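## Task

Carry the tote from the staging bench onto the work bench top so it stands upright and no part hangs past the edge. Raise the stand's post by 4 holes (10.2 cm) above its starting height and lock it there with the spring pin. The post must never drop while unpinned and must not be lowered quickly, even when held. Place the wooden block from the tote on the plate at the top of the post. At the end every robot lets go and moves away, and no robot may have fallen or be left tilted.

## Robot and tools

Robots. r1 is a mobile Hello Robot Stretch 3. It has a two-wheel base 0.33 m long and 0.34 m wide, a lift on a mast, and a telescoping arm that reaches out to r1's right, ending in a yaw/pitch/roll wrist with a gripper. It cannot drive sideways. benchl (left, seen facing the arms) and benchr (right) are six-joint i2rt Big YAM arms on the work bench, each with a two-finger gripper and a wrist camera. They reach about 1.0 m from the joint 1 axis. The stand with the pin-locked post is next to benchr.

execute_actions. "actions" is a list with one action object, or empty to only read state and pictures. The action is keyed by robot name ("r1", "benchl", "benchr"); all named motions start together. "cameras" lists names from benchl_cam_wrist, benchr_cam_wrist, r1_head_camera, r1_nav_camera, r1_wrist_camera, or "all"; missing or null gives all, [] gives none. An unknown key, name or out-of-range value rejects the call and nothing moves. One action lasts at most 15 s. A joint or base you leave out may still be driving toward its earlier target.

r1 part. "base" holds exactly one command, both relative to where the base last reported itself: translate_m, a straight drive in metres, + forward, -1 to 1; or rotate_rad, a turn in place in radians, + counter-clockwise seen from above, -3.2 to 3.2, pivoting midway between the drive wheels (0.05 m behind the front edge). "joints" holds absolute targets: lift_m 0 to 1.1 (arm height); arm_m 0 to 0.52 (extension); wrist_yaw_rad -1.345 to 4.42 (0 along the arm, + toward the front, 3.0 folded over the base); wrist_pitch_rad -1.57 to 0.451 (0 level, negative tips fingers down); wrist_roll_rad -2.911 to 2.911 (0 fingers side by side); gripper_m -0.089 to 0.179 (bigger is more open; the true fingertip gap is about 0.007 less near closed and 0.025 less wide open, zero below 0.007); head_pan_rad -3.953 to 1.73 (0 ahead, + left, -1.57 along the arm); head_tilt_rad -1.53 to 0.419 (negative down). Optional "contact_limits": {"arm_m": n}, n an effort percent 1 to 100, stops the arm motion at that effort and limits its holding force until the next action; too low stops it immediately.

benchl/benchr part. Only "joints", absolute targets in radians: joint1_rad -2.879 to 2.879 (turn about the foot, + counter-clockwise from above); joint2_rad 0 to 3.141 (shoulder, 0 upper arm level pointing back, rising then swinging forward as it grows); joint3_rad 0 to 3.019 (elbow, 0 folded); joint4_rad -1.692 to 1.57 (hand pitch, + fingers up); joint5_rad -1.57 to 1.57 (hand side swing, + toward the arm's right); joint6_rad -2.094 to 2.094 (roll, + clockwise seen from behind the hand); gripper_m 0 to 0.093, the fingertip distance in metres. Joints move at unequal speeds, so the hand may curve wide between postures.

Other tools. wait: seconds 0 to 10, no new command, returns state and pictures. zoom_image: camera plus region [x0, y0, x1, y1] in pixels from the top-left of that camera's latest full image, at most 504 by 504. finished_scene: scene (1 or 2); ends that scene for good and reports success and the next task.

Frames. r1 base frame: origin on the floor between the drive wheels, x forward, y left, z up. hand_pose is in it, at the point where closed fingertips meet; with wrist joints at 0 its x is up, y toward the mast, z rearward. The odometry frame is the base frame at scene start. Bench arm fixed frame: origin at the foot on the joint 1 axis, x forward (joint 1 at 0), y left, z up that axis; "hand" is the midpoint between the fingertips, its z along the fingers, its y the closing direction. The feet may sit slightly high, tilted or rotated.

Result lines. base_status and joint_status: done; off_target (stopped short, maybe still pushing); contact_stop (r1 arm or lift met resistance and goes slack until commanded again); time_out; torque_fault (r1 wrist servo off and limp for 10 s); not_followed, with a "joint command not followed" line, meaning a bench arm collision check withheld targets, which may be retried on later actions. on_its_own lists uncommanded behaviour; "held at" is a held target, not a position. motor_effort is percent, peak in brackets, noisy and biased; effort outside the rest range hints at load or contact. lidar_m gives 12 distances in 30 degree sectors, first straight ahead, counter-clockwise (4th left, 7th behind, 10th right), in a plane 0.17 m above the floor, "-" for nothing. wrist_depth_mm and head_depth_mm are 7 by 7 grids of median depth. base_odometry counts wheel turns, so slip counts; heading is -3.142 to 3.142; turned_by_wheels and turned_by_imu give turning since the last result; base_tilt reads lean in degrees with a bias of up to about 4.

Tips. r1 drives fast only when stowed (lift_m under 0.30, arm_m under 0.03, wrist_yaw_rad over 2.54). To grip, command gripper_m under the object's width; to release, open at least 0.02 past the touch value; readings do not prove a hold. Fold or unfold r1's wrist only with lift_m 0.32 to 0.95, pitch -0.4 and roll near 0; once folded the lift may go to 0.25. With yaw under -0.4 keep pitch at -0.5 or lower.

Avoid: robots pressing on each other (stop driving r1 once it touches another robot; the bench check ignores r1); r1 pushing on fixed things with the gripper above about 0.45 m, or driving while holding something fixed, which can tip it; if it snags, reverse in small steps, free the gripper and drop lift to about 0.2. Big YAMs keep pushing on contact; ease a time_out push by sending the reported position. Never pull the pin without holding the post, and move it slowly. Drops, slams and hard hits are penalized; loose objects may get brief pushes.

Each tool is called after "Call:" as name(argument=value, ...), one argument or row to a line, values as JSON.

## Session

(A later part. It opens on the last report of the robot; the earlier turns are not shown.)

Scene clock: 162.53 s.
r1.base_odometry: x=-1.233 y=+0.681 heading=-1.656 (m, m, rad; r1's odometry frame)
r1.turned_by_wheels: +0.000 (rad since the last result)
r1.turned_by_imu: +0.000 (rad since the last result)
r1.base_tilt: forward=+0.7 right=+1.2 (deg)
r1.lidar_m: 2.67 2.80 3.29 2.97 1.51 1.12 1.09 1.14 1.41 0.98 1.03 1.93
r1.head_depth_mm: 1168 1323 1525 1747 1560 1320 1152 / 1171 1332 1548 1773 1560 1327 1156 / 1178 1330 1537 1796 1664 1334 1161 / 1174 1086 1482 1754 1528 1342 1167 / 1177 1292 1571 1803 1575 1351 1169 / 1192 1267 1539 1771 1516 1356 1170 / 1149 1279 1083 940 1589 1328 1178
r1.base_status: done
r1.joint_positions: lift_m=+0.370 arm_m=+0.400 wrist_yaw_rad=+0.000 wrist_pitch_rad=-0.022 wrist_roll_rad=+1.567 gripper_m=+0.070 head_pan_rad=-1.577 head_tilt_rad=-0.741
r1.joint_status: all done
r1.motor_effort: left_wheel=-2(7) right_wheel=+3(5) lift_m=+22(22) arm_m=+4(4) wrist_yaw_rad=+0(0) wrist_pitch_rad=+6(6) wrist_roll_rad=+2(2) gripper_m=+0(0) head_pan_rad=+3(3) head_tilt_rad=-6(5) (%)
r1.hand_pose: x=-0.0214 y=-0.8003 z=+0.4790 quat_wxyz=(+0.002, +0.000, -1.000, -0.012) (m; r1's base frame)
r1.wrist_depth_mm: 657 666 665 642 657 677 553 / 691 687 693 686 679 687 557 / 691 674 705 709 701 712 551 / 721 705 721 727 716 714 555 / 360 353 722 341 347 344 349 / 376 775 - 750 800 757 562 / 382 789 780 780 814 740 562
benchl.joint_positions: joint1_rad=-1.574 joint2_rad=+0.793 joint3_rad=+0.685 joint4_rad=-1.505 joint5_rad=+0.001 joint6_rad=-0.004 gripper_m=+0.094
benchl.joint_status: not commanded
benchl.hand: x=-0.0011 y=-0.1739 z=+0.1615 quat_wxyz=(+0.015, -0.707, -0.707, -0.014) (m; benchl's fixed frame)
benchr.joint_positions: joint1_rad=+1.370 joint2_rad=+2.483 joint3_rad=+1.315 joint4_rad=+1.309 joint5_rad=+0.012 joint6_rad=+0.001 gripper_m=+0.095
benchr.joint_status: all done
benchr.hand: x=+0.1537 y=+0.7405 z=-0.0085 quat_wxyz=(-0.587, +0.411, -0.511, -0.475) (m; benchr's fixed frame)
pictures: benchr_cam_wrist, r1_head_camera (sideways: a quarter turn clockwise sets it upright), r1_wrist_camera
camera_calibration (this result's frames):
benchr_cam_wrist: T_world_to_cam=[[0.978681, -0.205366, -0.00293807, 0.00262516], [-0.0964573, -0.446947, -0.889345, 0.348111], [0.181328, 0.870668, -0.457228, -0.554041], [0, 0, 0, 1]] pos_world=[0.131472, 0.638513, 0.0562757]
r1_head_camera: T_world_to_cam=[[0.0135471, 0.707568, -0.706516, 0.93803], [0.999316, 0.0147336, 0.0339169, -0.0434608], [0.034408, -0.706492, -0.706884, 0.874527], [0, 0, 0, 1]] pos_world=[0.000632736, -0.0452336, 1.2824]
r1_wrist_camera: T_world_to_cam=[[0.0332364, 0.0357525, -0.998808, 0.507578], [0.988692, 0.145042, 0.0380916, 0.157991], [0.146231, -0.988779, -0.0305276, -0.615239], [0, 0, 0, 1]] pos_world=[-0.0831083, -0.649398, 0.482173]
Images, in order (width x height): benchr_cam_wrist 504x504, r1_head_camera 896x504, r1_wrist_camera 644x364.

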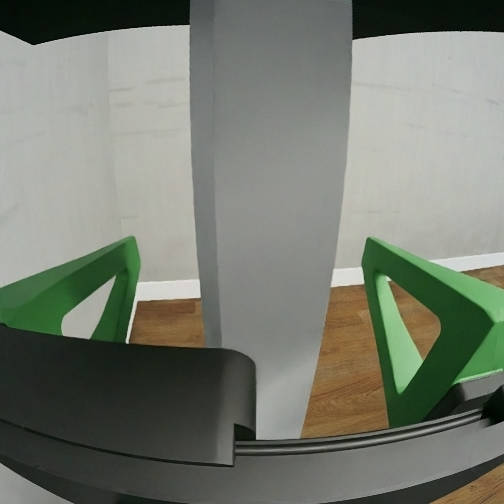

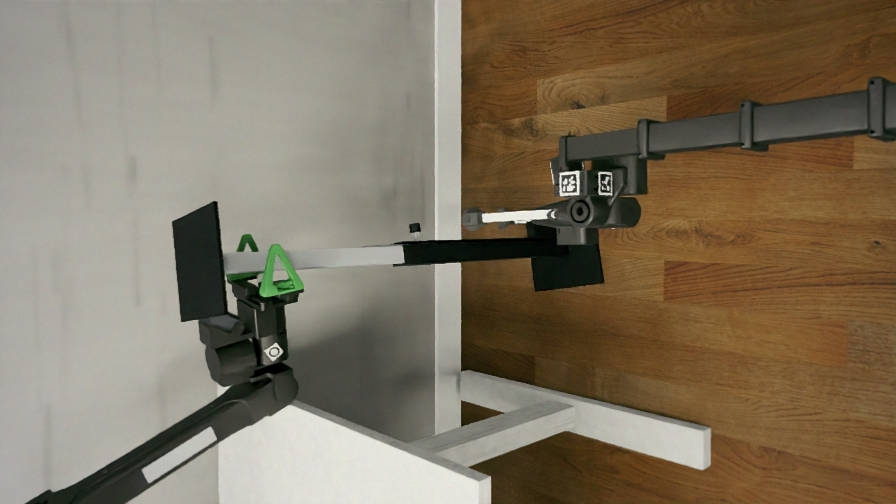

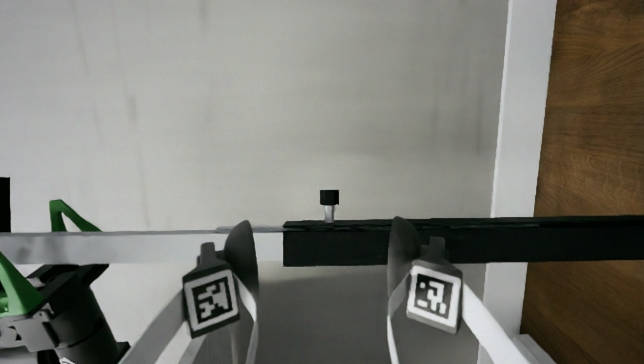

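Call:
execute_actions(
  actions=[
    {"benchr":{"joints":{"gripper_m":0.0}},"r1":{"joints":{"arm_m":0.0}}},
  ],
  cameras=["benchr_cam_wrist"],
)

Call:
execute_actions(
  actions=[
    {"r1":{"base":{"rotate_rad":-1.571}}},
  ],
  cameras=[],
)

Call:
execute_actions(
  actions=[
    {"r1":{"base":{"translate_m":0.17}}},
  ],
  cameras=[],
)

Call:
execute_actions(
  actions=[
    {"r1":{"base":{"rotate_rad":1.571}}},
  ],
  cameras=[],
)

Call:
execute_actions(
  actions=[
    {"r1":{"joints":{"arm_m":0.30}}},
  ],
  cameras=["r1_head_camera","r1_wrist_camera"],
)

Scene clock: 168.90 s.
r1.base_odometry: x=-1.233 y=+0.681 heading=-1.656 (m, m, rad; r1's odometry frame)
r1.turned_by_wheels: +0.000 (rad since the last result)
r1.turned_by_imu: +0.000 (rad since the last result)
r1.base_tilt: forward=+0.7 right=+1.4 (deg)
r1.lidar_m: 2.67 2.80 3.28 2.97 1.51 1.13 1.09 1.14 1.41 0.98 1.04 1.93
r1.head_depth_mm: 1166 1325 1531 1767 1540 1325 1155 / 1171 1330 1541 1775 1557 1325 1155 / 1171 1336 1534 1793 1561 1350 1177 / 1177 1261 1492 1769 1530 1337 1172 / 1188 1302 1564 1805 1564 1338 1171 / 1193 1272 1521 1759 1507 1351 1173 / 1157 1279 1082 939 1591 1332 1177
r1.base_status: not commanded
r1.joint_positions: lift_m=+0.370 arm_m=+0.000 wrist_yaw_rad=+0.000 wrist_pitch_rad=-0.022 wrist_roll_rad=+1.567 gripper_m=+0.070 head_pan_rad=-1.577 head_tilt_rad=-0.741
r1.joint_status: all done
r1.motor_effort: left_wheel=-3(2) right_wheel=+3(3) lift_m=+22(22) arm_m=-3(4) wrist_yaw_rad=+0(0) wrist_pitch_rad=+6(6) wrist_roll_rad=+1(1) gripper_m=+0(0) head_pan_rad=+3(3) head_tilt_rad=-6(6) (%)
r1.hand_pose: x=-0.0214 y=-0.4009 z=+0.4790 quat_wxyz=(+0.002, +0.000, -1.000, -0.012) (m; r1's base frame)
r1.wrist_depth_mm: - - - - - 818 561 / - - - - - 850 559 / - - - - - 852 564 / - 822 - - - 721 562 / - - - - - 820 564 / - 871 - - - 858 563 / - - 769 788 788 733 560
benchl.joint_positions: joint1_rad=-1.574 joint2_rad=+0.793 joint3_rad=+0.685 joint4_rad=-1.505 joint5_rad=+0.001 joint6_rad=-0.004 gripper_m=+0.094
benchl.joint_status: not commanded
benchl.hand: x=-0.0011 y=-0.1739 z=+0.1615 quat_wxyz=(+0.015, -0.707, -0.707, -0.014) (m; benchl's fixed frame)
benchr.joint_positions: joint1_rad=+1.365 joint2_rad=+2.483 joint3_rad=+1.315 joint4_rad=+1.307 joint5_rad=+0.002 joint6_rad=+0.005 gripper_m=+0.034
benchr.joint_status: gripper_m off_target (ended at +0.034, target +0.000)
benchr.hand: x=+0.1554 y=+0.7402 z=-0.0088 quat_wxyz=(-0.585, +0.412, -0.511, -0.477) (m; benchr's fixed frame)
pictures: benchr_cam_wrist
camera_calibration (this result's frames):
benchr_cam_wrist: T_world_to_cam=[[0.979924, -0.19929, -0.00565445, -0.00378185], [-0.0962454, -0.448027, -0.888824, 0.348663], [0.1746, 0.871525, -0.458214, -0.553807], [0, 0, 0, 1]] pos_world=[0.133958, 0.638113, 0.0561171]
Images, in order (width x height): benchr_cam_wrist 504x504.

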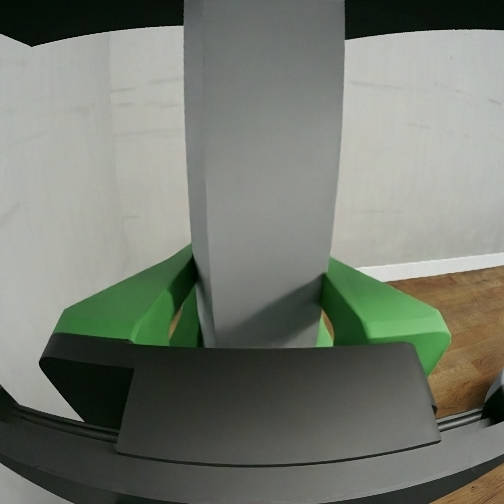

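Scene clock: 172.33 s.
r1.base_odometry: x=-1.233 y=+0.681 heading=+3.057 (m, m, rad; r1's odometry frame)
r1.turned_by_wheels: -1.571 (rad since the last result)
r1.turned_by_imu: -1.586 (rad since the last result)
r1.base_tilt: forward=+0.6 right=+1.4 (deg)
r1.lidar_m: 0.98 1.04 1.93 2.67 2.80 3.27 3.40 1.52 1.13 1.09 1.14 1.41
r1.head_depth_mm: 926 1049 1222 1444 1553 1324 1153 / 926 1056 1218 1451 1557 1334 1156 / 933 1058 1225 1448 1567 1349 1186 / 935 1064 1229 1449 1572 1340 1169 / 938 1065 1229 1463 1581 1341 1165 / 935 1067 1236 1479 1585 1351 1174 / 941 1072 1248 1478 1593 1354 1184
r1.base_status: done
r1.joint_positions: lift_m=+0.370 arm_m=+0.000 wrist_yaw_rad=+0.000 wrist_pitch_rad=-0.022 wrist_roll_rad=+1.567 gripper_m=+0.070 head_pan_rad=-1.577 head_tilt_rad=-0.741
r1.joint_status: not commanded
r1.motor_effort: left_wheel=+3(8) right_wheel=-5(8) lift_m=+22(22) arm_m=-3(3) wrist_yaw_rad=+0(0) wrist_pitch_rad=+6(6) wrist_roll_rad=+1(2) gripper_m=+1(0) head_pan_rad=+3(3) head_tilt_rad=-6(6) (%)
r1.hand_pose: x=-0.0214 y=-0.4009 z=+0.4790 quat_wxyz=(+0.002, +0.000, -1.000, -0.012) (m; r1's base frame)
r1.wrist_depth_mm: 763 767 784 780 781 764 557 / 785 767 794 775 786 783 569 / 798 840 833 788 812 788 558 / 850 821 851 828 843 821 565 / 866 887 874 885 876 843 561 / 919 893 - 887 921 853 560 / 911 950 950 914 921 781 562
benchl.joint_positions: joint1_rad=-1.574 joint2_rad=+0.793 joint3_rad=+0.685 joint4_rad=-1.505 joint5_rad=+0.001 joint6_rad=-0.004 gripper_m=+0.094
benchl.joint_status: not commanded
benchl.hand: x=-0.0011 y=-0.1739 z=+0.1615 quat_wxyz=(+0.015, -0.707, -0.707, -0.014) (m; benchl's fixed frame)
benchr.joint_positions: joint1_rad=+1.365 joint2_rad=+2.483 joint3_rad=+1.315 joint4_rad=+1.307 joint5_rad=+0.002 joint6_rad=+0.005 gripper_m=+0.034
benchr.joint_status: not commanded
benchr.hand: x=+0.1554 y=+0.7402 z=-0.0088 quat_wxyz=(-0.585, +0.412, -0.511, -0.477) (m; benchr's fixed frame)
pictures: none
No camera images: the call's "cameras" was empty. Leave "cameras" out to get every camera's image.

Scene clock: 175.03 s.
r1.base_odometry: x=-1.402 y=+0.695 heading=+3.057 (m, m, rad; r1's odometry frame)
r1.turned_by_wheels: +0.000 (rad since the last result)
r1.turned_by_imu: +0.001 (rad since the last result)
r1.base_tilt: forward=+0.5 right=+1.2 (deg)
r1.lidar_m: 0.81 0.88 1.73 2.67 2.79 3.44 3.14 1.52 1.13 1.10 1.15 1.23
r1.head_depth_mm: 931 1056 1223 1433 1554 1327 1145 / 926 1058 1226 1458 1558 1328 1162 / 933 1061 1228 1454 1566 1345 1181 / 937 1060 1238 1469 1576 1342 1168 / 945 1067 1240 1478 1585 1347 1168 / 941 1077 1243 1487 1579 1345 1175 / 949 1074 1249 1497 1594 1348 1181
r1.base_status: done
r1.joint_positions: lift_m=+0.370 arm_m=+0.000 wrist_yaw_rad=+0.000 wrist_pitch_rad=-0.022 wrist_roll_rad=+1.567 gripper_m=+0.070 head_pan_rad=-1.577 head_tilt_rad=-0.741
r1.joint_status: not commanded
r1.motor_effort: left_wheel=+3(8) right_wheel=-5(6) lift_m=+22(22) arm_m=-4(4) wrist_yaw_rad=+0(0) wrist_pitch_rad=+7(6) wrist_roll_rad=+1(1) gripper_m=+0(0) head_pan_rad=+2(3) head_tilt_rad=-6(6) (%)
r1.hand_pose: x=-0.0214 y=-0.4009 z=+0.4790 quat_wxyz=(+0.002, +0.000, -1.000, -0.012) (m; r1's base frame)
r1.wrist_depth_mm: 804 782 792 785 815 790 570 / 786 822 800 776 817 793 556 / 824 836 819 822 820 837 555 / 838 847 837 842 843 838 559 / 888 853 864 885 894 846 561 / 903 909 - 910 938 848 550 / 951 924 921 934 931 770 559
benchl.joint_positions: joint1_rad=-1.574 joint2_rad=+0.793 joint3_rad=+0.685 joint4_rad=-1.505 joint5_rad=+0.001 joint6_rad=-0.004 gripper_m=+0.094
benchl.joint_status: not commanded
benchl.hand: x=-0.0011 y=-0.1739 z=+0.1615 quat_wxyz=(+0.015, -0.707, -0.707, -0.014) (m; benchl's fixed frame)
benchr.joint_positions: joint1_rad=+1.365 joint2_rad=+2.483 joint3_rad=+1.315 joint4_rad=+1.307 joint5_rad=+0.002 joint6_rad=+0.005 gripper_m=+0.034
benchr.joint_status: not commanded
benchr.hand: x=+0.1554 y=+0.7402 z=-0.0088 quat_wxyz=(-0.585, +0.412, -0.511, -0.477) (m; benchr's fixed frame)
pictures: none
No camera images: the call's "cameras" was empty. Leave "cameras" out to get every camera's image.

Scene clock: 178.47 s.
r1.base_odometry: x=-1.402 y=+0.695 heading=-1.655 (m, m, rad; r1's odometry frame)
r1.turned_by_wheels: +1.571 (rad since the last result)
r1.turned_by_imu: +1.586 (rad since the last result)
r1.base_tilt: forward=+0.6 right=+1.3 (deg)
r1.lidar_m: 2.67 2.80 3.44 3.56 1.51 1.13 1.09 1.15 1.23 0.81 0.88 1.75
r1.head_depth_mm: 1013 1154 1331 1581 1556 1325 1153 / 1021 1155 1334 1578 1566 1331 1165 / 1023 1159 1346 1592 1565 1343 1181 / 1029 1120 943 1521 1520 1340 1173 / 1032 1150 923 1618 1583 1346 1167 / 1032 1172 926 1623 1570 1343 1172 / 1035 1118 1039 909 1340 1324 1182
r1.base_status: done
r1.joint_positions: lift_m=+0.370 arm_m=+0.000 wrist_yaw_rad=+0.000 wrist_pitch_rad=-0.022 wrist_roll_rad=+1.567 gripper_m=+0.070 head_pan_rad=-1.577 head_tilt_rad=-0.741
r1.joint_status: not commanded
r1.motor_effort: left_wheel=-4(7) right_wheel=+5(9) lift_m=+22(22) arm_m=-4(4) wrist_yaw_rad=+0(0) wrist_pitch_rad=+6(6) wrist_roll_rad=+1(2) gripper_m=+0(0) head_pan_rad=+3(2) head_tilt_rad=-6(6) (%)
r1.hand_pose: x=-0.0214 y=-0.4009 z=+0.4790 quat_wxyz=(+0.002, +0.000, -1.000, -0.012) (m; r1's base frame)
r1.wrist_depth_mm: 858 885 884 887 863 813 559 / 872 888 892 872 876 811 556 / 917 925 882 950 928 824 558 / 756 920 904 948 925 723 544 / 953 617 979 983 973 867 551 / - 620 - - - 841 560 / - 653 761 - - 734 571
benchl.joint_positions: joint1_rad=-1.574 joint2_rad=+0.793 joint3_rad=+0.685 joint4_rad=-1.505 joint5_rad=+0.001 joint6_rad=-0.004 gripper_m=+0.094
benchl.joint_status: not commanded
benchl.hand: x=-0.0011 y=-0.1739 z=+0.1615 quat_wxyz=(+0.015, -0.707, -0.707, -0.014) (m; benchl's fixed frame)
benchr.joint_positions: joint1_rad=+1.365 joint2_rad=+2.483 joint3_rad=+1.315 joint4_rad=+1.307 joint5_rad=+0.002 joint6_rad=+0.005 gripper_m=+0.034
benchr.joint_status: not commanded
benchr.hand: x=+0.1554 y=+0.7402 z=-0.0088 quat_wxyz=(-0.585, +0.412, -0.511, -0.477) (m; benchr's fixed frame)
pictures: none
No camera images: the call's "cameras" was empty. Leave "cameras" out to get every camera's image.

Scene clock: 181.90 s.
r1.base_odometry: x=-1.402 y=+0.695 heading=-1.655 (m, m, rad; r1's odometry frame)
r1.turned_by_wheels: +0.000 (rad since the last result)
r1.turned_by_imu: +0.000 (rad since the last result)
r1.base_tilt: forward=+0.6 right=+1.5 (deg)
r1.lidar_m: 2.67 2.79 3.44 3.56 1.51 1.13 1.09 1.15 1.23 0.81 0.88 1.74
r1.head_depth_mm: 1018 1155 1328 1585 1546 1325 1151 / 1019 1151 1328 1582 1567 1344 1147 / 1022 1164 1348 1603 1614 1280 1162 / 1026 1122 944 1516 1525 1328 1168 / 1031 1151 921 1614 1582 1349 1167 / 1036 1175 928 1632 1561 1345 1177 / 1035 1110 1039 909 1351 1333 1173
r1.base_status: not commanded
r1.joint_positions: lift_m=+0.370 arm_m=+0.300 wrist_yaw_rad=+0.000 wrist_pitch_rad=-0.022 wrist_roll_rad=+1.567 gripper_m=+0.070 head_pan_rad=-1.577 head_tilt_rad=-0.741
r1.joint_status: all done
r1.motor_effort: left_wheel=-3(3) right_wheel=+5(5) lift_m=+22(22) arm_m=+4(5) wrist_yaw_rad=+0(0) wrist_pitch_rad=+6(6) wrist_roll_rad=+1(1) gripper_m=+0(0) head_pan_rad=+3(3) head_tilt_rad=-6(6) (%)
r1.hand_pose: x=-0.0214 y=-0.7003 z=+0.4790 quat_wxyz=(+0.002, +0.000, -1.000, -0.012) (m; r1's base frame)
r1.wrist_depth_mm: 600 591 602 603 596 599 559 / 604 612 614 617 614 615 565 / 624 634 627 631 637 644 535 / 656 641 658 665 656 634 563 / 663 655 657 299 654 668 508 / 280 276 - 274 276 274 277 / 688 721 716 708 717 701 568
benchl.joint_positions: joint1_rad=-1.574 joint2_rad=+0.793 joint3_rad=+0.685 joint4_rad=-1.505 joint5_rad=+0.001 joint6_rad=-0.004 gripper_m=+0.094
benchl.joint_status: not commanded
benchl.hand: x=-0.0011 y=-0.1739 z=+0.1615 quat_wxyz=(+0.015, -0.707, -0.707, -0.014) (m; benchl's fixed frame)
benchr.joint_positions: joint1_rad=+1.365 joint2_rad=+2.483 joint3_rad=+1.315 joint4_rad=+1.307 joint5_rad=+0.002 joint6_rad=+0.005 gripper_m=+0.034
benchr.joint_status: not commanded
benchr.hand: x=+0.1554 y=+0.7402 z=-0.0088 quat_wxyz=(-0.585, +0.412, -0.511, -0.477) (m; benchr's fixed frame)
pictures: r1_head_camera (sideways: a quarter turn clockwise sets it upright), r1_wrist_camera
camera_calibration (this result's frames):
r1_head_camera: T_world_to_cam=[[0.0135379, 0.707646, -0.706437, 0.937928], [0.999316, 0.0147434, 0.0339192, -0.0434638], [0.0344181, -0.706413, -0.706963, 0.874629], [0, 0, 0, 1]] pos_world=[0.000633364, -0.0452316, 1.28239]
r1_wrist_camera: T_world_to_cam=[[0.0333415, 0.0357491, -0.998804, 0.504001], [0.988688, 0.145039, 0.038195, 0.143436], [0.146231, -0.98878, -0.0305089, -0.516366], [0, 0, 0, 1]] pos_world=[-0.0831083, -0.549394, 0.482166]
Images, in order (width x height): r1_head_camera 896x504, r1_wrist_camera 644x364.

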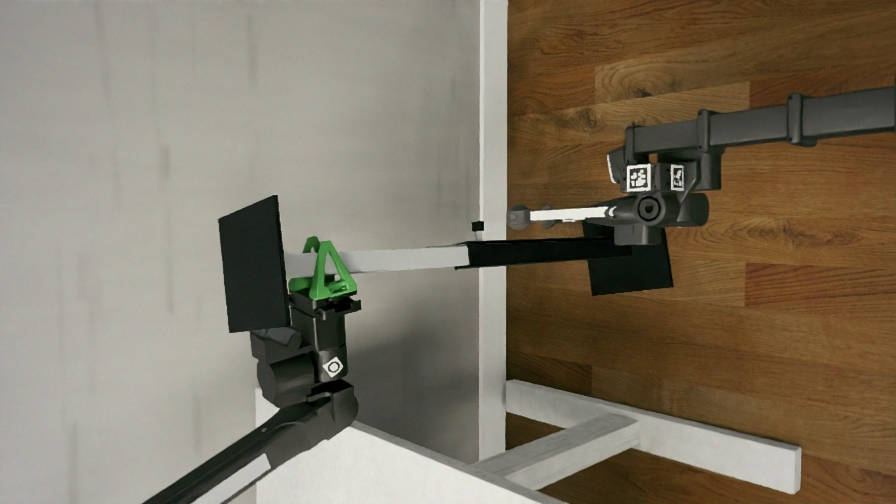

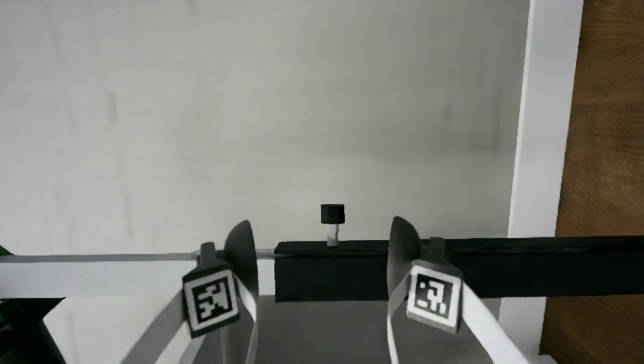

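Call:
execute_actions(
  actions=[
    {"r1":{"base":{"translate_m":0.014},"joints":{"arm_m":0.39,"lift_m":0.357}}},
  ],
  cameras=["r1_head_camera","r1_wrist_camera"],
)

Scene clock: 185.60 s.
r1.base_odometry: x=-1.404 y=+0.681 heading=-1.655 (m, m, rad; r1's odometry frame)
r1.turned_by_wheels: +0.000 (rad since the last result)
r1.turned_by_imu: +0.000 (rad since the last result)
r1.base_tilt: forward=+0.7 right=+1.4 (deg)
r1.lidar_m: 2.65 2.78 3.44 3.15 1.53 1.14 1.11 1.16 1.23 0.81 0.87 1.75
r1.head_depth_mm: 1015 1146 1330 1585 1551 1313 1154 / 1025 1159 1339 1591 1560 1324 1168 / 1021 1162 1346 1595 1644 1305 1164 / 1026 1123 924 1524 1483 1338 1163 / 1029 1154 934 1617 1585 1339 1176 / 1034 1175 931 1635 1544 1339 1176 / 1041 875 1042 878 1298 1345 1176
r1.base_status: done
r1.joint_positions: lift_m=+0.357 arm_m=+0.390 wrist_yaw_rad=+0.000 wrist_pitch_rad=-0.022 wrist_roll_rad=+1.567 gripper_m=+0.070 head_pan_rad=-1.577 head_tilt_rad=-0.741
r1.joint_status: all done
r1.motor_effort: left_wheel=-3(5) right_wheel=+5(10) lift_m=+22(24) arm_m=+4(5) wrist_yaw_rad=+0(0) wrist_pitch_rad=+7(7) wrist_roll_rad=+1(1) gripper_m=+1(0) head_pan_rad=+3(3) head_tilt_rad=-6(5) (%)
r1.hand_pose: x=-0.0214 y=-0.7903 z=+0.4660 quat_wxyz=(+0.002, +0.000, -1.000, -0.012) (m; r1's base frame)
r1.wrist_depth_mm: 505 504 513 513 523 523 508 / 527 531 533 527 528 531 518 / 538 554 542 553 542 550 522 / 558 557 553 566 558 571 534 / 589 578 569 586 583 579 553 / 217 204 - 184 183 194 193 / 188 187 185 184 185 186 185
benchl.joint_positions: joint1_rad=-1.574 joint2_rad=+0.793 joint3_rad=+0.685 joint4_rad=-1.505 joint5_rad=+0.001 joint6_rad=-0.004 gripper_m=+0.094
benchl.joint_status: not commanded
benchl.hand: x=-0.0011 y=-0.1739 z=+0.1615 quat_wxyz=(+0.015, -0.707, -0.707, -0.014) (m; benchl's fixed frame)
benchr.joint_positions: joint1_rad=+1.365 joint2_rad=+2.483 joint3_rad=+1.315 joint4_rad=+1.307 joint5_rad=+0.002 joint6_rad=+0.005 gripper_m=+0.034
benchr.joint_status: not commanded
benchr.hand: x=+0.1554 y=+0.7402 z=-0.0088 quat_wxyz=(-0.585, +0.412, -0.511, -0.477) (m; benchr's fixed frame)
pictures: r1_head_camera (sideways: a quarter turn clockwise sets it upright), r1_wrist_camera
camera_calibration (this result's frames):
r1_head_camera: T_world_to_cam=[[0.0135379, 0.707646, -0.706437, 0.937928], [0.999316, 0.0147434, 0.0339192, -0.0434638], [0.0344181, -0.706413, -0.706963, 0.874629], [0, 0, 0, 1]] pos_world=[0.000633364, -0.0452316, 1.28239]
r1_wrist_camera: T_world_to_cam=[[0.0333412, 0.0357489, -0.998804, 0.494234], [0.988688, 0.145039, 0.0381948, 0.156986], [0.146231, -0.98878, -0.0305088, -0.605752], [0, 0, 0, 1]] pos_world=[-0.0831083, -0.639393, 0.469166]
Images, in order (width x height): r1_head_camera 896x504, r1_wrist_camera 644x364.

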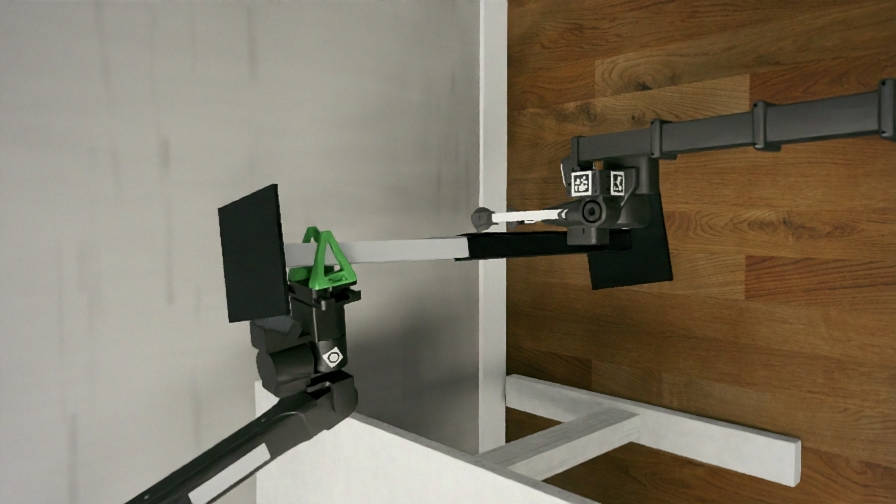

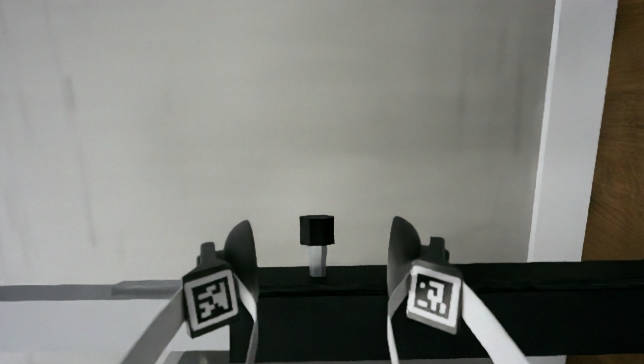

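Call:
execute_actions(
  actions=[
    {"r1":{"joints":{"arm_m":0.437}}},
  ],
  cameras=["r1_head_camera","r1_wrist_camera"],
)

Call:
execute_actions(
  actions=[
    {"r1":{"joints":{"gripper_m":-0.03}}},
  ],
  cameras=["r1_head_camera","r1_wrist_camera"],
)

Scene clock: 187.67 s.
r1.base_odometry: x=-1.404 y=+0.681 heading=-1.655 (m, m, rad; r1's odometry frame)
r1.turned_by_wheels: +0.000 (rad since the last result)
r1.turned_by_imu: +0.000 (rad since the last result)
r1.base_tilt: forward=+0.4 right=+1.3 (deg)
r1.lidar_m: 2.66 2.78 3.44 3.17 1.53 1.14 1.11 1.16 1.23 0.81 0.87 1.74
r1.head_depth_mm: 1016 1155 1331 1580 1553 1324 1148 / 1021 1159 1346 1590 1565 1361 1155 / 1023 1159 1342 1588 1652 1330 1168 / 1030 1124 921 1527 1458 1340 1168 / 1031 1150 925 1622 1588 1350 1174 / 1029 1179 937 1623 1549 1345 1176 / 1038 877 1045 879 1297 1343 1181
r1.base_status: not commanded
r1.joint_positions: lift_m=+0.357 arm_m=+0.437 wrist_yaw_rad=+0.000 wrist_pitch_rad=-0.022 wrist_roll_rad=+1.567 gripper_m=+0.070 head_pan_rad=-1.577 head_tilt_rad=-0.741
r1.joint_status: all done
r1.motor_effort: left_wheel=-3(3) right_wheel=+4(5) lift_m=+22(22) arm_m=+4(5) wrist_yaw_rad=+0(1) wrist_pitch_rad=+6(6) wrist_roll_rad=+1(2) gripper_m=+0(0) head_pan_rad=+3(3) head_tilt_rad=-6(6) (%)
r1.hand_pose: x=-0.0214 y=-0.8373 z=+0.4660 quat_wxyz=(+0.002, +0.000, -1.000, -0.012) (m; r1's base frame)
r1.wrist_depth_mm: 472 469 472 469 471 475 467 / 483 474 482 485 485 491 479 / 496 492 505 505 502 506 503 / 517 508 513 507 526 526 502 / 524 535 531 520 525 534 524 / 540 534 - 172 536 546 497 / 154 151 142 145 140 139 141
benchl.joint_positions: joint1_rad=-1.574 joint2_rad=+0.793 joint3_rad=+0.685 joint4_rad=-1.505 joint5_rad=+0.001 joint6_rad=-0.004 gripper_m=+0.094
benchl.joint_status: not commanded
benchl.hand: x=-0.0011 y=-0.1739 z=+0.1615 quat_wxyz=(+0.015, -0.707, -0.707, -0.014) (m; benchl's fixed frame)
benchr.joint_positions: joint1_rad=+1.365 joint2_rad=+2.483 joint3_rad=+1.315 joint4_rad=+1.307 joint5_rad=+0.002 joint6_rad=+0.005 gripper_m=+0.034
benchr.joint_status: not commanded
benchr.hand: x=+0.1554 y=+0.7402 z=-0.0088 quat_wxyz=(-0.585, +0.412, -0.511, -0.477) (m; benchr's fixed frame)
pictures: r1_head_camera (sideways: a quarter turn clockwise sets it upright), r1_wrist_camera
camera_calibration (this result's frames):
r1_head_camera: T_world_to_cam=[[0.0135379, 0.707646, -0.706437, 0.937928], [0.999316, 0.0147434, 0.0339192, -0.0434638], [0.0344181, -0.706413, -0.706963, 0.874629], [0, 0, 0, 1]] pos_world=[0.000633364, -0.0452316, 1.28239]
r1_wrist_camera: T_world_to_cam=[[0.0333414, 0.035749, -0.998804, 0.495914], [0.988688, 0.145039, 0.0381949, 0.163803], [0.146231, -0.98878, -0.0305088, -0.65223], [0, 0, 0, 1]] pos_world=[-0.0831083, -0.686398, 0.469166]
Images, in order (width x height): r1_head_camera 896x504, r1_wrist_camera 644x364.

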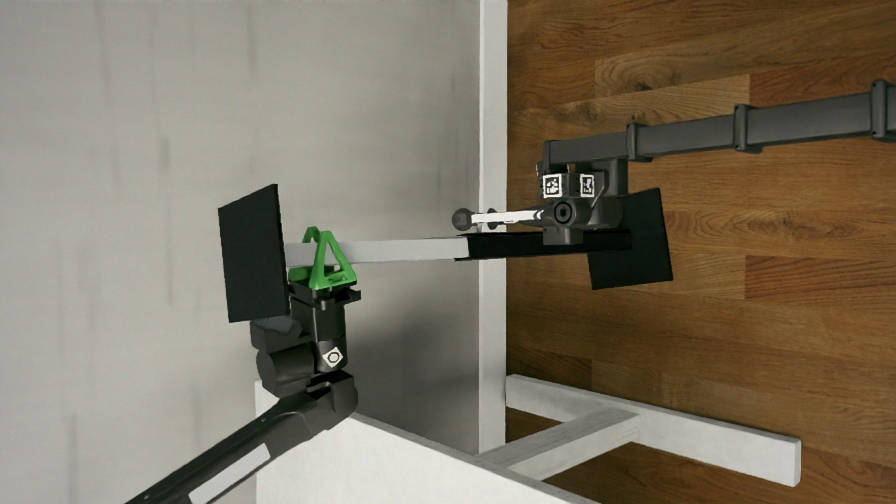

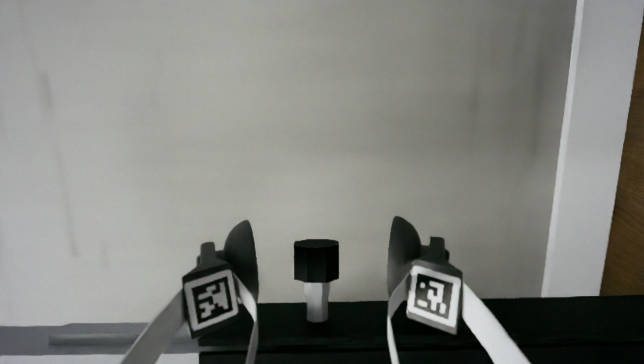

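Scene clock: 189.17 s.
r1.base_odometry: x=-1.404 y=+0.681 heading=-1.655 (m, m, rad; r1's odometry frame)
r1.turned_by_wheels: +0.000 (rad since the last result)
r1.turned_by_imu: +0.000 (rad since the last result)
r1.base_tilt: forward=+0.7 right=+1.3 (deg)
r1.lidar_m: 2.65 2.78 3.44 3.16 1.53 1.14 1.11 1.16 1.23 0.81 0.87 1.75
r1.head_depth_mm: 1011 1153 1329 1578 1552 1328 1154 / 1017 1153 1338 1587 1563 1358 1154 / 1020 1157 1344 1596 1664 1328 1159 / 1023 1126 917 1498 1452 1339 1165 / 1033 1156 928 1629 1579 1343 1166 / 1035 1176 925 1633 1547 1349 1174 / 1037 877 1041 881 1297 1343 1180
r1.base_status: not commanded
r1.joint_positions: lift_m=+0.357 arm_m=+0.437 wrist_yaw_rad=+0.000 wrist_pitch_rad=-0.013 wrist_roll_rad=+1.569 gripper_m=-0.029 head_pan_rad=-1.577 head_tilt_rad=-0.741
r1.joint_status: all done
r1.motor_effort: left_wheel=-3(3) right_wheel=+5(4) lift_m=+22(22) arm_m=+0(3) wrist_yaw_rad=+0(0) wrist_pitch_rad=+4(6) wrist_roll_rad=+1(1) gripper_m=-23(100) head_pan_rad=+3(3) head_tilt_rad=-6(6) (%)
r1.hand_pose: x=-0.0214 y=-0.8379 z=+0.4683 quat_wxyz=(+0.001, +0.000, -1.000, -0.007) (m; r1's base frame)
r1.wrist_depth_mm: 466 475 473 474 478 470 464 / 480 485 483 484 483 489 479 / 497 503 500 498 501 492 486 / 516 517 518 512 512 516 507 / 531 533 535 532 517 526 520 / 548 541 541 151 557 539 530 / 155 152 143 146 137 140 138
benchl.joint_positions: joint1_rad=-1.574 joint2_rad=+0.793 joint3_rad=+0.685 joint4_rad=-1.505 joint5_rad=+0.001 joint6_rad=-0.004 gripper_m=+0.094
benchl.joint_status: not commanded
benchl.hand: x=-0.0011 y=-0.1739 z=+0.1615 quat_wxyz=(+0.015, -0.707, -0.707, -0.014) (m; benchl's fixed frame)
benchr.joint_positions: joint1_rad=+1.365 joint2_rad=+2.483 joint3_rad=+1.315 joint4_rad=+1.307 joint5_rad=+0.002 joint6_rad=+0.005 gripper_m=+0.034
benchr.joint_status: not commanded
benchr.hand: x=+0.1554 y=+0.7402 z=-0.0088 quat_wxyz=(-0.585, +0.412, -0.511, -0.477) (m; benchr's fixed frame)
pictures: r1_head_camera (sideways: a quarter turn clockwise sets it upright), r1_wrist_camera
camera_calibration (this result's frames):
r1_head_camera: T_world_to_cam=[[0.0135379, 0.707646, -0.706437, 0.937928], [0.999316, 0.0147434, 0.0339192, -0.0434638], [0.0344181, -0.706413, -0.706963, 0.874629], [0, 0, 0, 1]] pos_world=[0.000633364, -0.0452316, 1.28239]
r1_wrist_camera: T_world_to_cam=[[0.0347688, 0.0267291, -0.999038, 0.490822], [0.988637, 0.145362, 0.0382959, 0.164013], [0.146246, -0.989017, -0.0213714, -0.657162], [0, 0, 0, 1]] pos_world=[-0.0831071, -0.686905, 0.470025]
Images, in order (width x height): r1_head_camera 896x504, r1_wrist_camera 644x364.

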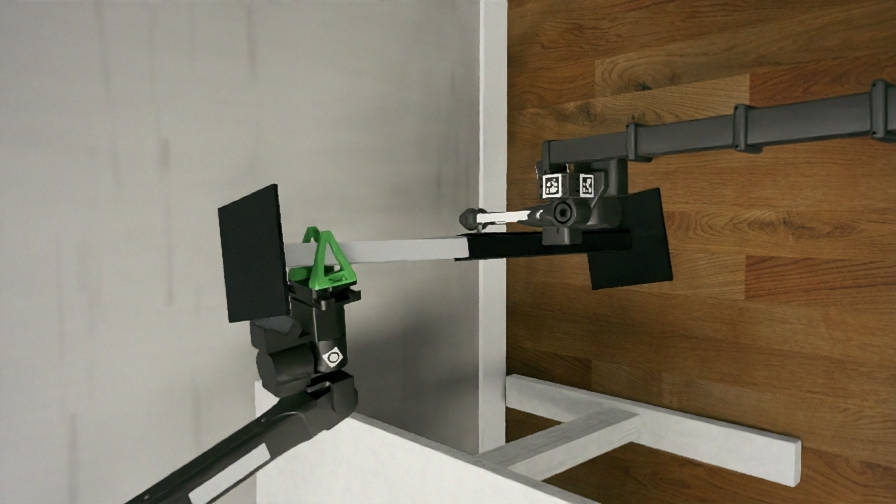

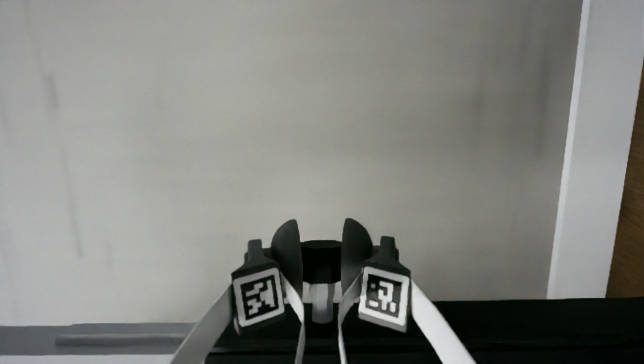

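Call:
execute_actions(
  actions=[
    {"r1":{"base":{"translate_m":-0.015}},"benchr":{"joints":{"joint2_rad":2.47}}},
  ],
  cameras=["r1_head_camera","r1_wrist_camera"],
)

Scene clock: 191.27 s.
r1.base_odometry: x=-1.402 y=+0.696 heading=-1.655 (m, m, rad; r1's odometry frame)
r1.turned_by_wheels: +0.001 (rad since the last result)
r1.turned_by_imu: +0.001 (rad since the last result)
r1.base_tilt: forward=+0.8 right=+1.4 (deg)
r1.lidar_m: 2.67 2.80 3.43 3.14 1.51 1.13 1.09 1.15 1.23 0.81 0.88 1.75
r1.head_depth_mm: 1014 1151 1337 1577 1556 1323 1155 / 1017 1158 1342 1594 1562 1359 1157 / 1024 1161 1338 1603 1680 1335 1156 / 1024 1121 942 1501 1492 1339 1169 / 1033 1151 920 1632 1583 1344 1168 / 1034 1176 930 1624 1558 1345 1177 / 1036 1115 1038 909 1347 1325 1178
r1.base_status: done
r1.joint_positions: lift_m=+0.357 arm_m=+0.437 wrist_yaw_rad=+0.044 wrist_pitch_rad=-0.013 wrist_roll_rad=+1.569 gripper_m=-0.029 head_pan_rad=-1.577 head_tilt_rad=-0.741
r1.joint_status: not commanded
r1.on_its_own: right_wheel is at rest, and its effort (-27) is outside its rest range (-18 to +18); wrist_yaw_rad is at rest, and its effort (-52) is outside its rest range (-12 to +12)
r1.motor_effort: left_wheel=+12(14) right_wheel=-27(29) lift_m=+22(22) arm_m=-1(0) wrist_yaw_rad=-52(51) wrist_pitch_rad=+4(4) wrist_roll_rad=+0(1) gripper_m=-24(24) head_pan_rad=+3(3) head_tilt_rad=-6(6) (%)
r1.hand_pose: x=-0.0100 y=-0.8376 z=+0.4683 quat_wxyz=(+0.001, +0.022, -1.000, -0.007) (m; r1's base frame)
r1.wrist_depth_mm: 467 467 466 463 457 458 456 / 480 483 478 482 482 481 470 / 500 491 494 496 496 500 496 / 519 513 518 510 519 512 503 / 534 523 535 532 540 526 527 / 559 557 550 152 557 558 510 / 157 153 146 149 140 142 140
benchl.joint_positions: joint1_rad=-1.574 joint2_rad=+0.793 joint3_rad=+0.685 joint4_rad=-1.505 joint5_rad=+0.001 joint6_rad=-0.004 gripper_m=+0.094
benchl.joint_status: not commanded
benchl.hand: x=-0.0011 y=-0.1739 z=+0.1615 quat_wxyz=(+0.015, -0.707, -0.707, -0.014) (m; benchl's fixed frame)
benchr.joint_positions: joint1_rad=+1.365 joint2_rad=+2.483 joint3_rad=+1.315 joint4_rad=+1.307 joint5_rad=+0.002 joint6_rad=+0.005 gripper_m=+0.034
benchr.joint_status: all done
benchr.hand: x=+0.1554 y=+0.7402 z=-0.0088 quat_wxyz=(-0.585, +0.412, -0.511, -0.477) (m; benchr's fixed frame)
pictures: r1_head_camera (sideways: a quarter turn clockwise sets it upright), r1_wrist_camera
camera_calibration (this result's frames):
r1_head_camera: T_world_to_cam=[[0.0135379, 0.707646, -0.706437, 0.937928], [0.999316, 0.0147434, 0.0339192, -0.0434638], [0.0344181, -0.706413, -0.706962, 0.874629], [0, 0, 0, 1]] pos_world=[0.000633364, -0.0452316, 1.28239]
r1_wrist_camera: T_world_to_cam=[[0.033981, 0.0282344, -0.999024, 0.491676], [0.98116, 0.189275, 0.0387227, 0.189213], [0.190184, -0.981518, -0.0212708, -0.651941], [0, 0, 0, 1]] pos_world=[-0.0783672, -0.689587, 0.470001]
Images, in order (width x height): r1_head_camera 896x504, r1_wrist_camera 644x364.

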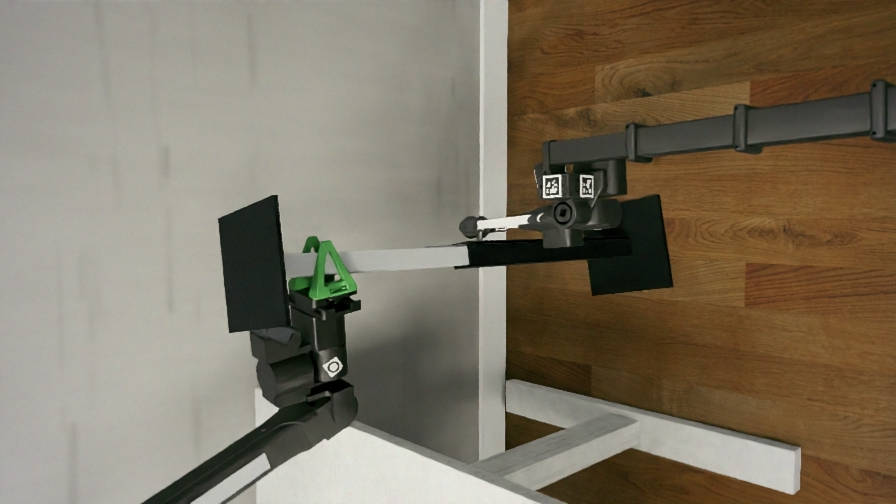

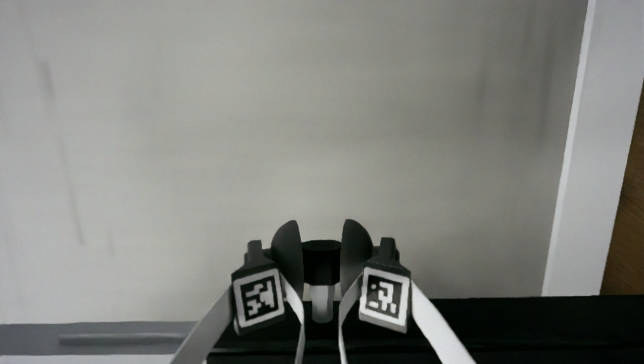

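Call:
execute_actions(
  actions=[
    {"benchr":{"joints":{"joint2_rad":2.42,"joint4_rad":1.27}},"r1":{"joints":{"wrist_yaw_rad":-0.03}}},
  ],
  cameras=["r1_head_camera","r1_wrist_camera"],
)

Scene clock: 192.70 s.
r1.base_odometry: x=-1.402 y=+0.696 heading=-1.654 (m, m, rad; r1's odometry frame)
r1.turned_by_wheels: +0.000 (rad since the last result)
r1.turned_by_imu: +0.000 (rad since the last result)
r1.base_tilt: forward=+0.7 right=+1.4 (deg)
r1.lidar_m: 2.67 2.80 3.43 3.14 1.51 1.13 1.10 1.15 1.23 0.81 0.88 1.75
r1.head_depth_mm: 1015 1150 1330 1583 1549 1326 1150 / 1017 1154 1338 1578 1557 1343 1160 / 1024 1157 1349 1600 1662 1331 1163 / 1028 1120 938 1515 1494 1341 1163 / 1029 1149 919 1627 1577 1342 1169 / 1035 1178 929 1629 1553 1347 1176 / 1037 1116 1040 912 1343 1328 1181
r1.base_status: not commanded
r1.joint_positions: lift_m=+0.357 arm_m=+0.437 wrist_yaw_rad=+0.038 wrist_pitch_rad=-0.013 wrist_roll_rad=+1.569 gripper_m=-0.029 head_pan_rad=-1.577 head_tilt_rad=-0.741
r1.joint_status: wrist_yaw_rad off_target (ended at +0.038, target -0.030)
r1.on_its_own: right_wheel is at rest, and its effort (-36) is outside its rest range (-18 to +18); wrist_yaw_rad is at rest, and its effort (-80) is outside its rest range (-12 to +12)
r1.motor_effort: left_wheel=+16(16) right_wheel=-36(37) lift_m=+22(22) arm_m=+0(0) wrist_yaw_rad=-80(79) wrist_pitch_rad=+4(4) wrist_roll_rad=+0(0) gripper_m=-24(24) head_pan_rad=+3(3) head_tilt_rad=-5(6) (%)
r1.hand_pose: x=-0.0115 y=-0.8377 z=+0.4684 quat_wxyz=(+0.001, +0.019, -1.000, -0.007) (m; r1's base frame)
r1.wrist_depth_mm: 462 466 467 467 469 466 464 / 481 474 486 481 475 484 468 / 495 505 499 501 510 500 495 / 528 518 515 518 514 519 504 / 539 539 544 529 545 536 523 / 551 561 558 152 554 547 511 / 157 153 141 148 141 143 141
benchl.joint_positions: joint1_rad=-1.574 joint2_rad=+0.793 joint3_rad=+0.685 joint4_rad=-1.505 joint5_rad=+0.001 joint6_rad=-0.004 gripper_m=+0.094
benchl.joint_status: not commanded
benchl.hand: x=-0.0011 y=-0.1739 z=+0.1615 quat_wxyz=(+0.015, -0.707, -0.707, -0.014) (m; benchl's fixed frame)
benchr.joint_positions: joint1_rad=+1.365 joint2_rad=+2.476 joint3_rad=+1.315 joint4_rad=+1.291 joint5_rad=+0.002 joint6_rad=+0.006 gripper_m=+0.034
benchr.joint_status: all done
benchr.hand: x=+0.1557 y=+0.7417 z=-0.0074 quat_wxyz=(-0.582, +0.414, -0.513, -0.475) (m; benchr's fixed frame)
pictures: r1_head_camera (sideways: a quarter turn clockwise sets it upright), r1_wrist_camera
camera_calibration (this result's frames):
r1_head_camera: T_world_to_cam=[[0.0135381, 0.707671, -0.706412, 0.937896], [0.999316, 0.0147422, 0.03392, -0.0434647], [0.0344183, -0.706388, -0.706988, 0.874661], [0, 0, 0, 1]] pos_world=[0.000633369, -0.0452309, 1.28239]
r1_wrist_camera: T_world_to_cam=[[0.0342013, 0.0277982, -0.999028, 0.491429], [0.982266, 0.183449, 0.0387319, 0.185844], [0.184348, -0.982636, -0.021031, -0.652845], [0, 0, 0, 1]] pos_world=[-0.0790055, -0.689263, 0.470023]
Images, in order (width x height): r1_head_camera 896x504, r1_wrist_camera 644x364.

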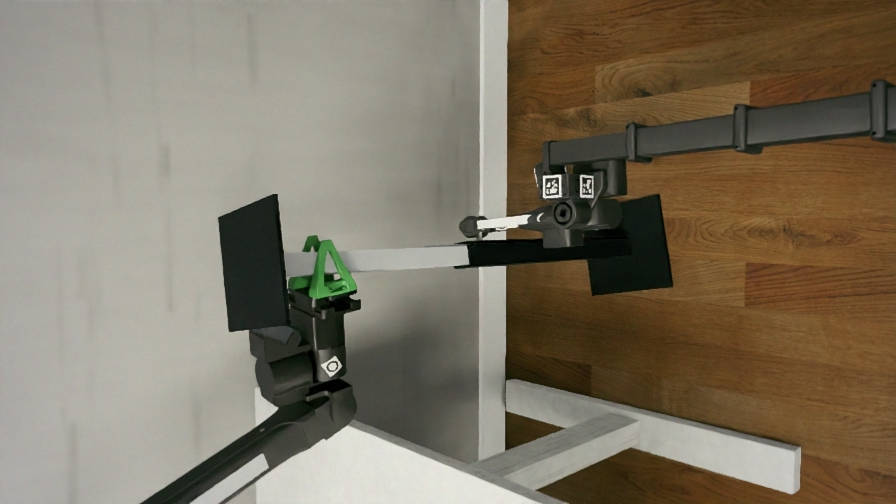

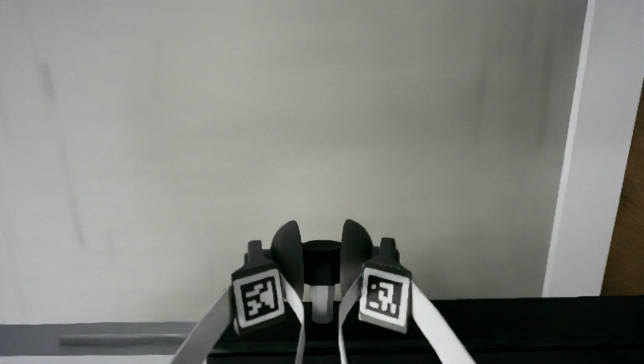

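Call:
execute_actions(
  actions=[
    {"r1":{"base":{"translate_m":0.012},"joints":{"wrist_yaw_rad":0.0,"gripper_m":0.07}},"benchr":{"joints":{"joint2_rad":2.476,"joint4_rad":1.30}}},
  ],
  cameras=["r1_nav_camera","r1_wrist_camera"],
)

Scene clock: 195.73 s.
r1.base_odometry: x=-1.403 y=+0.684 heading=-1.654 (m, m, rad; r1's odometry frame)
r1.turned_by_wheels: +0.000 (rad since the last result)
r1.turned_by_imu: -0.001 (rad since the last result)
r1.base_tilt: forward=+0.7 right=+1.3 (deg)
r1.lidar_m: 2.66 2.78 3.41 3.58 1.53 1.14 1.11 1.16 1.23 0.80 0.88 1.74
r1.head_depth_mm: 1020 1155 1332 1572 1561 1325 1149 / 1015 1153 1346 1589 1556 1353 1154 / 1024 1162 1354 1599 1657 1328 1162 / 1026 1125 942 1533 1442 1344 1165 / 1034 1149 926 1615 1586 1344 1170 / 1036 1173 941 1632 1543 1350 1171 / 1044 884 1043 906 1343 1344 1179
r1.base_status: done
r1.joint_positions: lift_m=+0.357 arm_m=+0.437 wrist_yaw_rad=+0.003 wrist_pitch_rad=-0.018 wrist_roll_rad=+1.569 gripper_m=+0.070 head_pan_rad=-1.577 head_tilt_rad=-0.741
r1.joint_status: all done
r1.motor_effort: left_wheel=-3(6) right_wheel=+4(8) lift_m=+22(22) arm_m=+0(0) wrist_yaw_rad=-4(31) wrist_pitch_rad=+5(5) wrist_roll_rad=+0(0) gripper_m=+1(100) head_pan_rad=+3(2) head_tilt_rad=-6(6) (%)
r1.hand_pose: x=-0.0205 y=-0.8378 z=+0.4671 quat_wxyz=(+0.001, +0.002, -1.000, -0.009) (m; r1's base frame)
r1.wrist_depth_mm: 476 466 472 474 470 470 466 / 489 482 481 484 487 486 477 / 490 503 497 492 509 502 486 / 513 506 513 516 517 516 504 / 526 526 524 530 531 520 519 / 555 537 - 544 546 552 526 / 160 152 141 149 146 144 140
benchl.joint_positions: joint1_rad=-1.574 joint2_rad=+0.793 joint3_rad=+0.685 joint4_rad=-1.505 joint5_rad=+0.001 joint6_rad=-0.004 gripper_m=+0.094
benchl.joint_status: not commanded
benchl.hand: x=-0.0011 y=-0.1739 z=+0.1615 quat_wxyz=(+0.015, -0.707, -0.707, -0.014) (m; benchl's fixed frame)
benchr.joint_positions: joint1_rad=+1.365 joint2_rad=+2.476 joint3_rad=+1.315 joint4_rad=+1.292 joint5_rad=+0.002 joint6_rad=+0.006 gripper_m=+0.034
benchr.joint_status: all done
benchr.hand: x=+0.1557 y=+0.7417 z=-0.0073 quat_wxyz=(-0.582, +0.414, -0.513, -0.476) (m; benchr's fixed frame)
pictures: r1_nav_camera (sideways: a quarter turn counterclockwise sets it upright), r1_wrist_camera
camera_calibration (this result's frames):
r1_nav_camera: T_world_to_cam=[[-0.0400211, -0.69974, 0.713276, -0.887607], [-0.999198, 0.0271609, -0.0294184, 0.0967873], [0.00121206, -0.713881, -0.700266, 0.866567], [0, 0, 0, 1]] pos_world=[0.0601364, -0.00509721, 1.24278]
r1_wrist_camera: T_world_to_cam=[[0.0352255, 0.0314318, -0.998885, 0.493495], [0.98809, 0.148714, 0.0395244, 0.165363], [0.149791, -0.988381, -0.025819, -0.654552], [0, 0, 0, 1]] pos_world=[-0.0827309, -0.68705, 0.469509]
Images, in order (width x height): r1_nav_camera 672x504, r1_wrist_camera 644x364.

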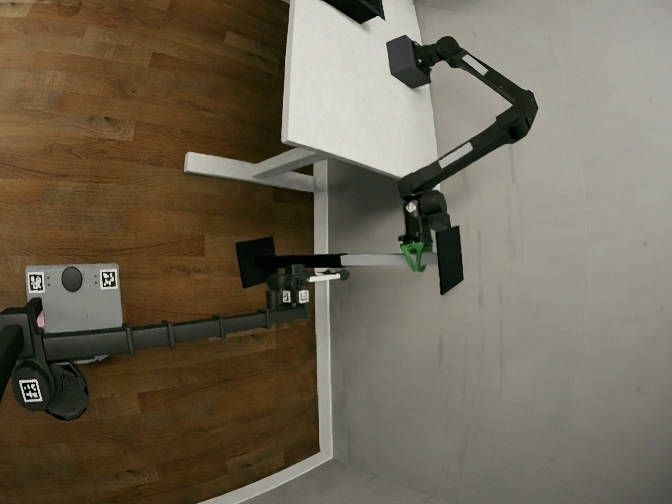

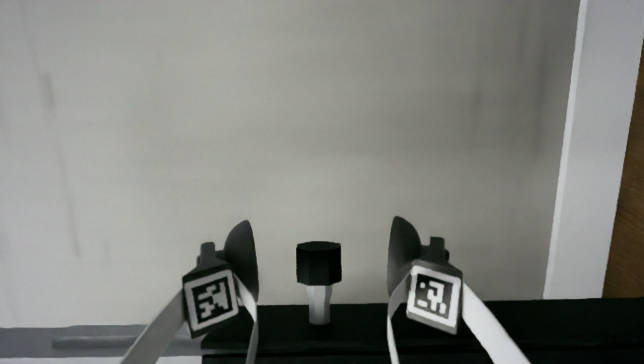

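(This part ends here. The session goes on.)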